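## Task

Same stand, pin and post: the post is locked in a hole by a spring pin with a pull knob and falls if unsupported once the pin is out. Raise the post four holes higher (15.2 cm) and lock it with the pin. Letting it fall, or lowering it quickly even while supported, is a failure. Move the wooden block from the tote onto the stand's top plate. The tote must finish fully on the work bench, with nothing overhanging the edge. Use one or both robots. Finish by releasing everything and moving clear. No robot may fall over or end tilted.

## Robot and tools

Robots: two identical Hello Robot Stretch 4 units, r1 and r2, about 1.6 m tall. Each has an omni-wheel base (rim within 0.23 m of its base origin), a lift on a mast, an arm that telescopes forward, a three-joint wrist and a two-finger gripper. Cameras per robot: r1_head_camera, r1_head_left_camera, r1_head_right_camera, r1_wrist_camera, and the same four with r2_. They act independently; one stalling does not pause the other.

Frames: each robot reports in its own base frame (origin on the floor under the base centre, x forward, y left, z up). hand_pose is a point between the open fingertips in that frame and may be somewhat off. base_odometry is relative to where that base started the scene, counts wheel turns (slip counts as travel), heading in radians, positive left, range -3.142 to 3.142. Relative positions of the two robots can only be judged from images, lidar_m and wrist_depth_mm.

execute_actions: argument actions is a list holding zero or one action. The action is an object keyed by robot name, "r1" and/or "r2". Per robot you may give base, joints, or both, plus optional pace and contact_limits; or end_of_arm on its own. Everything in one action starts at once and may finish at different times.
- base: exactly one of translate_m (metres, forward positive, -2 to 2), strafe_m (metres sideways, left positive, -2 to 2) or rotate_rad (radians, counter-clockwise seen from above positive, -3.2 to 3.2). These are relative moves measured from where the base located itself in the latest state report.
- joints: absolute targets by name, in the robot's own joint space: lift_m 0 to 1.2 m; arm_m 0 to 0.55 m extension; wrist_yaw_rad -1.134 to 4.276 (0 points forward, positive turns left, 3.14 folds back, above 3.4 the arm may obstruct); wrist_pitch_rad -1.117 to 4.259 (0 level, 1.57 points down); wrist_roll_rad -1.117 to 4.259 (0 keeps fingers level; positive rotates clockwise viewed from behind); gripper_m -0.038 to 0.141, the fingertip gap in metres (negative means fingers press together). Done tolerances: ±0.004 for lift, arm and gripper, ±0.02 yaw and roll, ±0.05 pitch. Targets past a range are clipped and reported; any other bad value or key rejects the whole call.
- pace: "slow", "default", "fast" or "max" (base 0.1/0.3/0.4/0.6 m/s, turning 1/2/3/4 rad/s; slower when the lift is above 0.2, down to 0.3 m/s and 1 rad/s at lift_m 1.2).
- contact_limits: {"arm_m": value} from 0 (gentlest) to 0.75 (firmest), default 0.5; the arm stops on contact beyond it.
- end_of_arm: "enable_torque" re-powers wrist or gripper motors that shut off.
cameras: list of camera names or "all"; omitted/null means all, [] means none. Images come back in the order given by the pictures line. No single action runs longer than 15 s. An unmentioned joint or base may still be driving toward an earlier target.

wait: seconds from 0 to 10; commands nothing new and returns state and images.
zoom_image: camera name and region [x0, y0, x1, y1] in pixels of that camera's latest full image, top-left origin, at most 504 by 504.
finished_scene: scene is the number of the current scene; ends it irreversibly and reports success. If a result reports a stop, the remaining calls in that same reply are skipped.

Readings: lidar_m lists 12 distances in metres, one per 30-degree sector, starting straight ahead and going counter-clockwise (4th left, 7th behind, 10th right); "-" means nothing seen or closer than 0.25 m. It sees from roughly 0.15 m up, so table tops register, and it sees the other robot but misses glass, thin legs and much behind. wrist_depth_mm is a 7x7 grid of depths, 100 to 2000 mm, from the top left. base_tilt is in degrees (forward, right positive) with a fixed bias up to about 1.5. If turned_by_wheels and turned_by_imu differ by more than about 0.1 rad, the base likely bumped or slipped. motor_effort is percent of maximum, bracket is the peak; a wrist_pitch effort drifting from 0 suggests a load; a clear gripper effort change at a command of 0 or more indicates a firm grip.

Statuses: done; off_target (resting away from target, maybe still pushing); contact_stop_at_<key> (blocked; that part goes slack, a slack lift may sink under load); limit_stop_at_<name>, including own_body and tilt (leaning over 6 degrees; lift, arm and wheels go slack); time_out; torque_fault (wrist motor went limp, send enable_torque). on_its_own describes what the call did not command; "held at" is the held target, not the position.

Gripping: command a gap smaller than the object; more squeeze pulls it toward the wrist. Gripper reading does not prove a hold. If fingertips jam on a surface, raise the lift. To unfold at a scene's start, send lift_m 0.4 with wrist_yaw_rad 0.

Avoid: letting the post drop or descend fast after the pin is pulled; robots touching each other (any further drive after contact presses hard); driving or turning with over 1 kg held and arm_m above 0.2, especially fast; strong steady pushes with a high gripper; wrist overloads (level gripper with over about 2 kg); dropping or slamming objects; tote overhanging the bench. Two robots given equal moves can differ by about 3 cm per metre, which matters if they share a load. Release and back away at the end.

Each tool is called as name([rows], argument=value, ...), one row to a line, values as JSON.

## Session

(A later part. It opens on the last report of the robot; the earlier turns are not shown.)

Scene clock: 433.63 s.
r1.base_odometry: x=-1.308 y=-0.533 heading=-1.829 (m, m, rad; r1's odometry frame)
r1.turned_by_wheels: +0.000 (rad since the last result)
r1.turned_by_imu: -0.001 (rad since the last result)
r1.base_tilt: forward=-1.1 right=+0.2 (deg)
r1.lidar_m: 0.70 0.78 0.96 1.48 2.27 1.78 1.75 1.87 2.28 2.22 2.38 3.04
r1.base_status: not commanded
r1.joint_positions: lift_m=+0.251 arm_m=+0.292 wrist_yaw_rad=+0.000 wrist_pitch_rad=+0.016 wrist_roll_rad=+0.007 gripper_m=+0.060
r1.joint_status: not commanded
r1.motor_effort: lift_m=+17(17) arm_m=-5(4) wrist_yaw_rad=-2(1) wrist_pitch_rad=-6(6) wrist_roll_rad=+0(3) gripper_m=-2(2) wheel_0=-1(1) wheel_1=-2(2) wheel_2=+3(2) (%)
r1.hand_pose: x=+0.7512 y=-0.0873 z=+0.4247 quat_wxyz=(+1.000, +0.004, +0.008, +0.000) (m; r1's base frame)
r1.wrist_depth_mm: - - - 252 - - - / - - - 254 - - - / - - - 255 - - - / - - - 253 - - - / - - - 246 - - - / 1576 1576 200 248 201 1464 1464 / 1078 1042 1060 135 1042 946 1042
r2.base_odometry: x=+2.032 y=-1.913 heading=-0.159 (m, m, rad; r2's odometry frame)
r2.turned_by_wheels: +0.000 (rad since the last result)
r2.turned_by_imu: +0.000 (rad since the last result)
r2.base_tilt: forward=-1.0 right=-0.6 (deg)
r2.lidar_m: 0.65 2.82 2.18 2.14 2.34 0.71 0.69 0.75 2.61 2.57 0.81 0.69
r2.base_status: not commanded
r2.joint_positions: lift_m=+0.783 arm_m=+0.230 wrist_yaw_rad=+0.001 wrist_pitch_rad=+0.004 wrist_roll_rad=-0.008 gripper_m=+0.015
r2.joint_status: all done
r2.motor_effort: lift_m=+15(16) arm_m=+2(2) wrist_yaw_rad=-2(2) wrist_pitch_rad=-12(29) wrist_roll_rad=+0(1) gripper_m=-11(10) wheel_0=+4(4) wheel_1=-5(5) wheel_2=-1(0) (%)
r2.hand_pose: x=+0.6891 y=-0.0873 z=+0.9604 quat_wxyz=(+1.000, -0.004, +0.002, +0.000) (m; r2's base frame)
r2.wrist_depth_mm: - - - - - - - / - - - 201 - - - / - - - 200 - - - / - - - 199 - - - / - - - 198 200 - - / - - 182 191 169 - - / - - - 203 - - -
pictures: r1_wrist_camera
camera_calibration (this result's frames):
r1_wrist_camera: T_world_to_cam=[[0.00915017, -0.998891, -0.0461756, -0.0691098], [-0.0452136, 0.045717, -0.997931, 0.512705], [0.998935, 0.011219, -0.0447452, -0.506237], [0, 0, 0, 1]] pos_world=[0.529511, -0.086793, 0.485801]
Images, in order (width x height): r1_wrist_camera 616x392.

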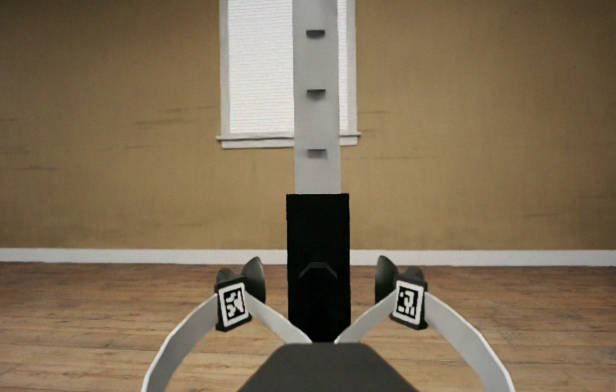

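execute_actions([
  {"r2": {"joints": {"lift_m": 0.772, "gripper_m": 0.065}}, "r1": {"joints": {"arm_m": 0.05}, "pace": "fast"}},
], cameras=["r1_wrist_camera", "r2_wrist_camera", "r1_head_camera"])

Scene clock: 438.40 s.
r1.base_odometry: x=-1.308 y=-0.533 heading=-1.829 (m, m, rad; r1's odometry frame)
r1.turned_by_wheels: +0.000 (rad since the last result)
r1.turned_by_imu: -0.001 (rad since the last result)
r1.base_tilt: forward=-1.1 right=+0.3 (deg)
r1.lidar_m: 0.70 0.77 0.95 1.46 2.29 1.78 1.74 1.90 2.27 2.23 2.39 3.04
r1.base_status: not commanded
r1.joint_positions: lift_m=+0.251 arm_m=+0.051 wrist_yaw_rad=+0.000 wrist_pitch_rad=+0.016 wrist_roll_rad=+0.007 gripper_m=+0.060
r1.joint_status: all done
r1.motor_effort: lift_m=+17(18) arm_m=-6(1) wrist_yaw_rad=+0(3) wrist_pitch_rad=-6(6) wrist_roll_rad=+0(2) gripper_m=-3(6) wheel_0=-1(1) wheel_1=-2(2) wheel_2=+2(2) (%)
r1.hand_pose: x=+0.5104 y=-0.0874 z=+0.4247 quat_wxyz=(+1.000, +0.004, +0.008, +0.000) (m; r1's base frame)
r1.wrist_depth_mm: - - - - - - - / - - - - - - - / - - - - - - - / - - - - - - - / - - - - - - - / 1576 1576 200 488 201 1576 1499 / 960 1042 1060 135 1042 991 1025
r2.base_odometry: x=+2.032 y=-1.913 heading=-0.159 (m, m, rad; r2's odometry frame)
r2.turned_by_wheels: +0.000 (rad since the last result)
r2.turned_by_imu: +0.001 (rad since the last result)
r2.base_tilt: forward=-1.1 right=-0.7 (deg)
r2.lidar_m: 0.65 2.83 2.19 2.14 2.33 0.71 0.69 0.75 2.63 2.57 0.85 0.73
r2.base_status: not commanded
r2.joint_positions: lift_m=+0.772 arm_m=+0.230 wrist_yaw_rad=+0.000 wrist_pitch_rad=+0.002 wrist_roll_rad=-0.008 gripper_m=+0.065
r2.joint_status: all done
r2.motor_effort: lift_m=+15(14) arm_m=+2(2) wrist_yaw_rad=+2(2) wrist_pitch_rad=-7(11) wrist_roll_rad=+1(0) gripper_m=-3(10) wheel_0=+4(4) wheel_1=-5(5) wheel_2=-1(0) (%)
r2.hand_pose: x=+0.6890 y=-0.0875 z=+0.9499 quat_wxyz=(+1.000, -0.004, +0.001, +0.000) (m; r2's base frame)
r2.wrist_depth_mm: - - - - - - - / - - - 202 - - - / - - - 200 - - - / - - - 200 - - - / - - 204 198 197 - - / - - - 218 - - - / - - - 158 - - -
pictures: r1_head_camera, r1_wrist_camera, r2_wrist_camera
camera_calibration (this result's frames):
r1_wrist_camera: T_world_to_cam=[[0.0086191, -0.998896, -0.0461754, -0.0667891], [-0.0451657, 0.0457411, -0.997932, 0.501809], [0.998942, 0.0106868, -0.0447216, -0.265754], [0, 0, 0, 1]] pos_world=[0.288713, -0.0868286, 0.485802]
r2_wrist_camera: T_world_to_cam=[[0.037853, -0.999092, 0.0195661, -0.122257], [0.0162671, -0.0189615, -0.999688, 1.00185], [0.999151, 0.0381595, 0.0155346, -0.47105], [0, 0, 0, 1]] pos_world=[0.458981, -0.0851739, 1.01125]
Images, in order (width x height): r1_head_camera 420x560, r1_wrist_camera 616x392, r2_wrist_camera 616x392.

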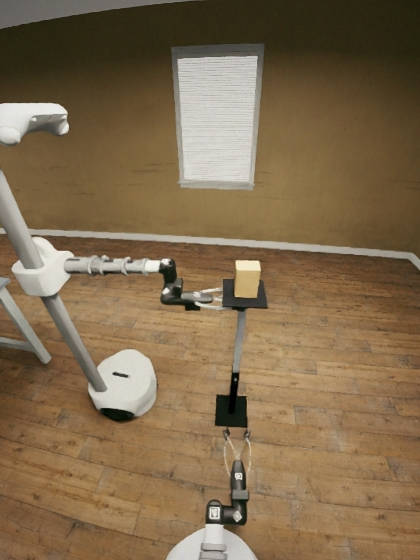

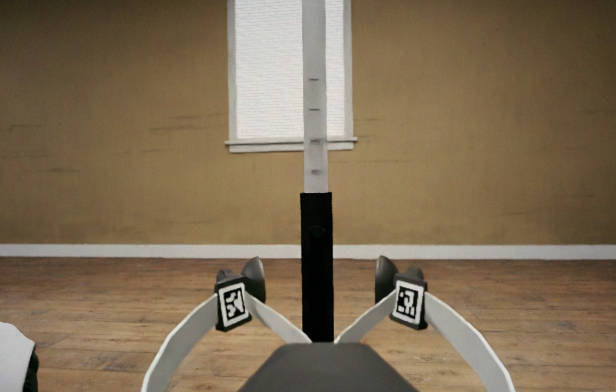

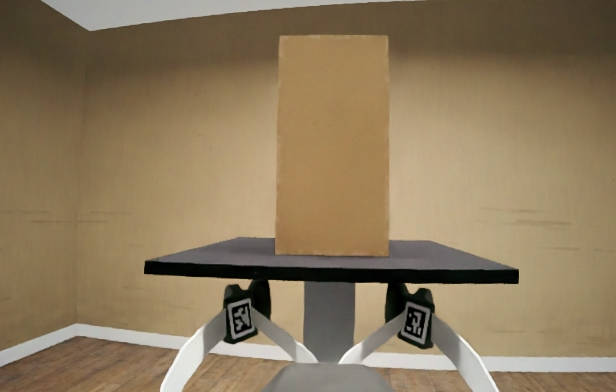

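execute_actions([
  {"r2": {"joints": {"arm_m": 0.02}, "pace": "fast"}},
])

Scene clock: 443.87 s.
r1.base_odometry: x=-1.308 y=-0.533 heading=-1.829 (m, m, rad; r1's odometry frame)
r1.turned_by_wheels: +0.000 (rad since the last result)
r1.turned_by_imu: -0.001 (rad since the last result)
r1.base_tilt: forward=-1.2 right=+0.3 (deg)
r1.lidar_m: 0.70 0.76 0.96 1.47 2.29 1.77 1.74 1.86 2.26 2.23 2.39 3.05
r1.base_status: not commanded
r1.joint_positions: lift_m=+0.251 arm_m=+0.051 wrist_yaw_rad=+0.000 wrist_pitch_rad=+0.016 wrist_roll_rad=+0.007 gripper_m=+0.060
r1.joint_status: not commanded
r1.motor_effort: lift_m=+18(18) arm_m=-6(6) wrist_yaw_rad=-1(0) wrist_pitch_rad=-6(7) wrist_roll_rad=-1(3) gripper_m=-5(4) wheel_0=-1(1) wheel_1=-2(2) wheel_2=+2(2) (%)
r1.hand_pose: x=+0.5104 y=-0.0874 z=+0.4247 quat_wxyz=(+1.000, +0.004, +0.008, +0.000) (m; r1's base frame)
r1.wrist_depth_mm: - - - - - - - / - - - - - - - / - - - - - - - / - - - - - - - / - - - - - - - / 1576 1576 201 488 201 1537 1499 / 960 1025 1098 135 1060 960 1025
r2.base_odometry: x=+2.032 y=-1.913 heading=-0.159 (m, m, rad; r2's odometry frame)
r2.turned_by_wheels: +0.000 (rad since the last result)
r2.turned_by_imu: +0.000 (rad since the last result)
r2.base_tilt: forward=-1.0 right=-0.6 (deg)
r2.lidar_m: 0.60 2.84 2.17 2.15 2.35 0.72 0.69 0.75 2.62 2.58 0.86 0.74
r2.base_status: not commanded
r2.joint_positions: lift_m=+0.772 arm_m=+0.021 wrist_yaw_rad=+0.000 wrist_pitch_rad=+0.002 wrist_roll_rad=-0.008 gripper_m=+0.065
r2.joint_status: all done
r2.motor_effort: lift_m=+15(15) arm_m=-5(6) wrist_yaw_rad=+0(1) wrist_pitch_rad=-7(8) wrist_roll_rad=-1(1) gripper_m=+1(1) wheel_0=+4(4) wheel_1=-5(5) wheel_2=+0(0) (%)
r2.hand_pose: x=+0.4802 y=-0.0875 z=+0.9498 quat_wxyz=(+1.000, -0.004, +0.001, +0.000) (m; r2's base frame)
r2.wrist_depth_mm: - - - - - - - / - - - - - - - / - - - - - - - / - - - 413 - - - / - - - 477 - - - / - - - - - - - / - - - 158 - - -
pictures: r1_head_camera, r1_head_left_camera, r1_head_right_camera, r1_wrist_camera, r2_head_camera, r2_head_left_camera, r2_head_right_camera, r2_wrist_camera
camera_calibration (this result's frames):
r1_wrist_camera: T_world_to_cam=[[0.00861905, -0.998896, -0.0461752, -0.0667892], [-0.0451656, 0.045741, -0.997932, 0.501809], [0.998942, 0.0106868, -0.0447215, -0.265754], [0, 0, 0, 1]] pos_world=[0.288713, -0.0868286, 0.485802]
r2_wrist_camera: T_world_to_cam=[[0.0380474, -0.999085, 0.0195542, -0.114376], [0.0159613, -0.0189582, -0.999693, 1.00531], [0.999148, 0.0383478, 0.0152254, -0.26206], [0, 0, 0, 1]] pos_world=[0.250143, -0.0851629, 1.01123]
Images, in order (width x height): r1_head_camera 420x560, r1_head_left_camera 420x672, r1_head_right_camera 420x672, r1_wrist_camera 616x392, r2_head_camera 420x560, r2_head_left_camera 420x672, r2_head_right_camera 420x672, r2_wrist_camera 616x392.

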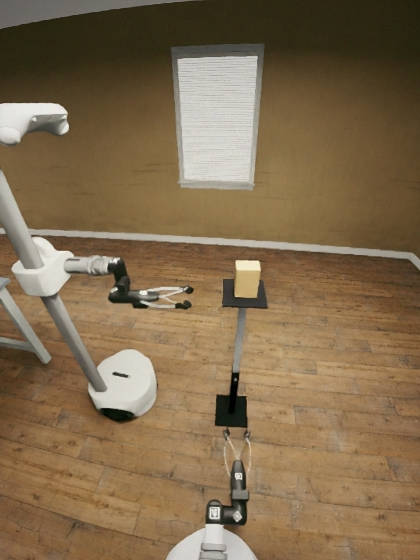

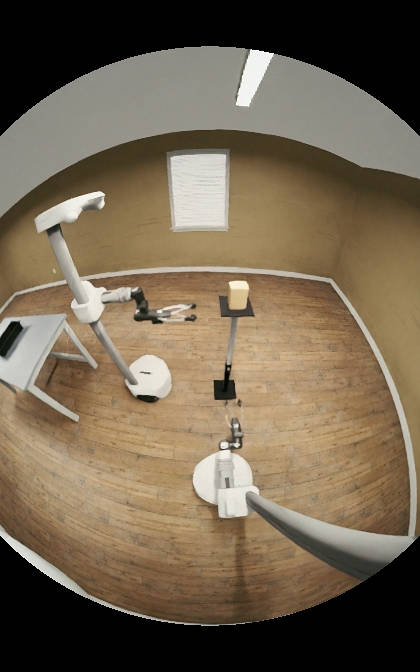

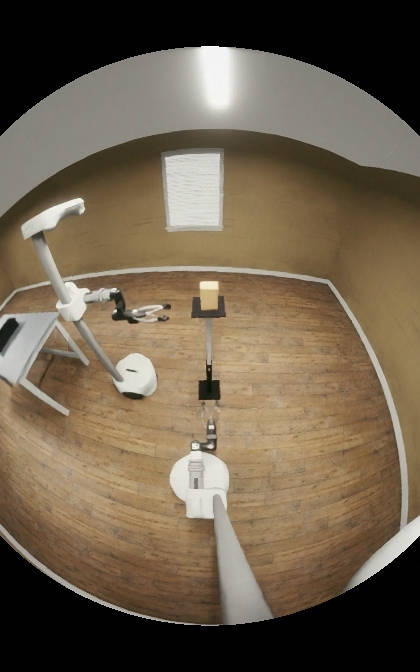

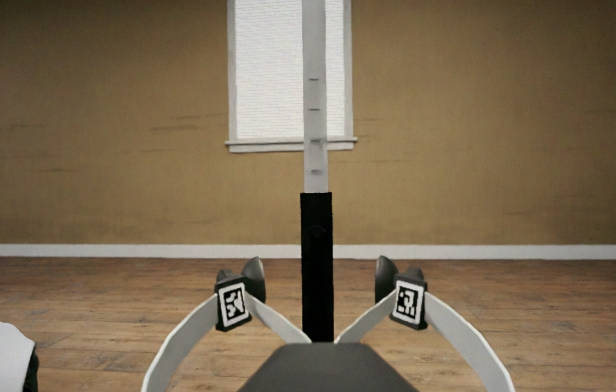

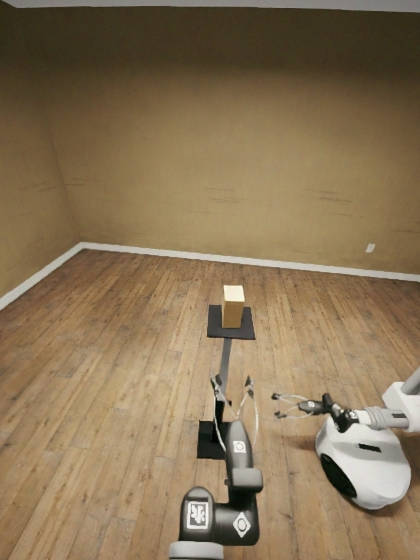

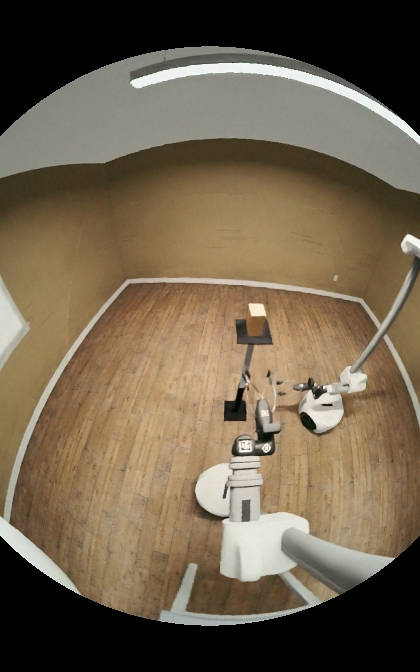

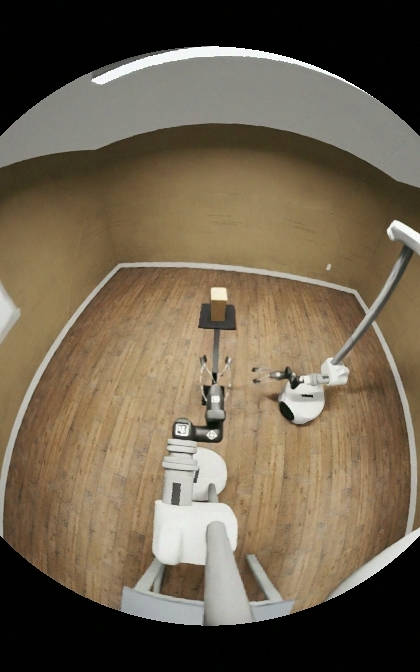

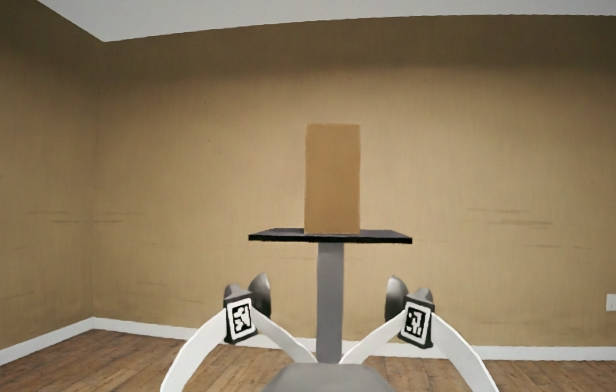

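zoom_image(camera="r2_head_right_camera", region=[195, 355, 245, 395])

zoom_image(camera="r1_head_left_camera", region=[0, 295, 110, 425])

Region (195, 355, 245, 395) of r2_head_right_camera's 420x672 image, scaled by 10.080, with more detail than that image has; it fills the top 403 rows of this view, and the rest is white.

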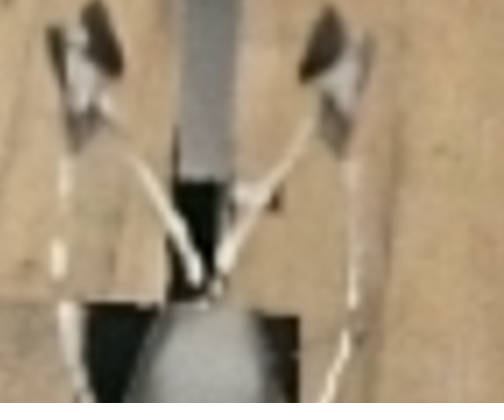

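Region (0, 295, 110, 425) of r1_head_left_camera's 420x672 image, scaled by 3.877, with more detail than that image has; it fills the left 426 columns of this view, and the rest is white.

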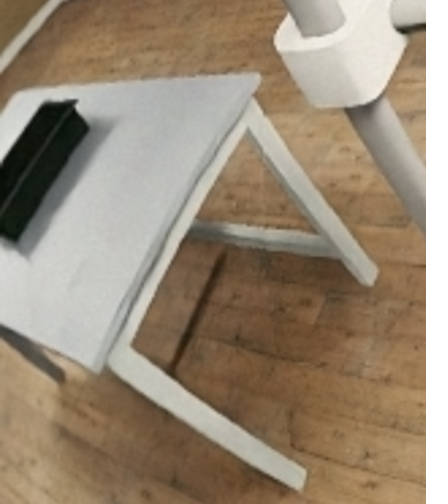

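zoom_image(camera="r2_head_camera", region=[205, 380, 255, 420])

zoom_image(camera="r1_head_camera", region=[205, 360, 265, 410])

Region (205, 380, 255, 420) of r2_head_camera's 420x560 image, scaled by 10.080, with more detail than that image has; it fills the top 403 rows of this view, and the rest is white.

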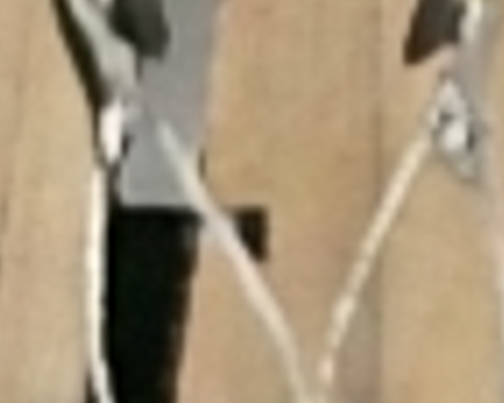

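Region (205, 360, 265, 410) of r1_head_camera's 420x560 image, scaled by 8.400, with more detail than that image has.

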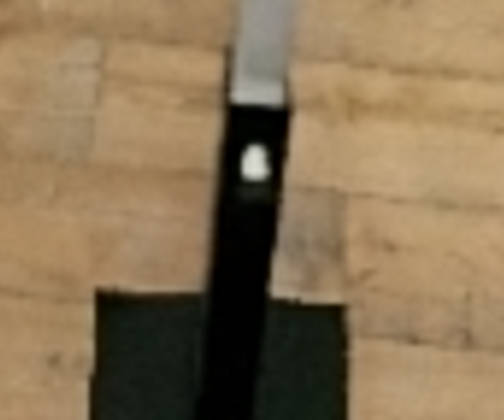

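finished_scene(scene=2)

The scene is finished: the task was done.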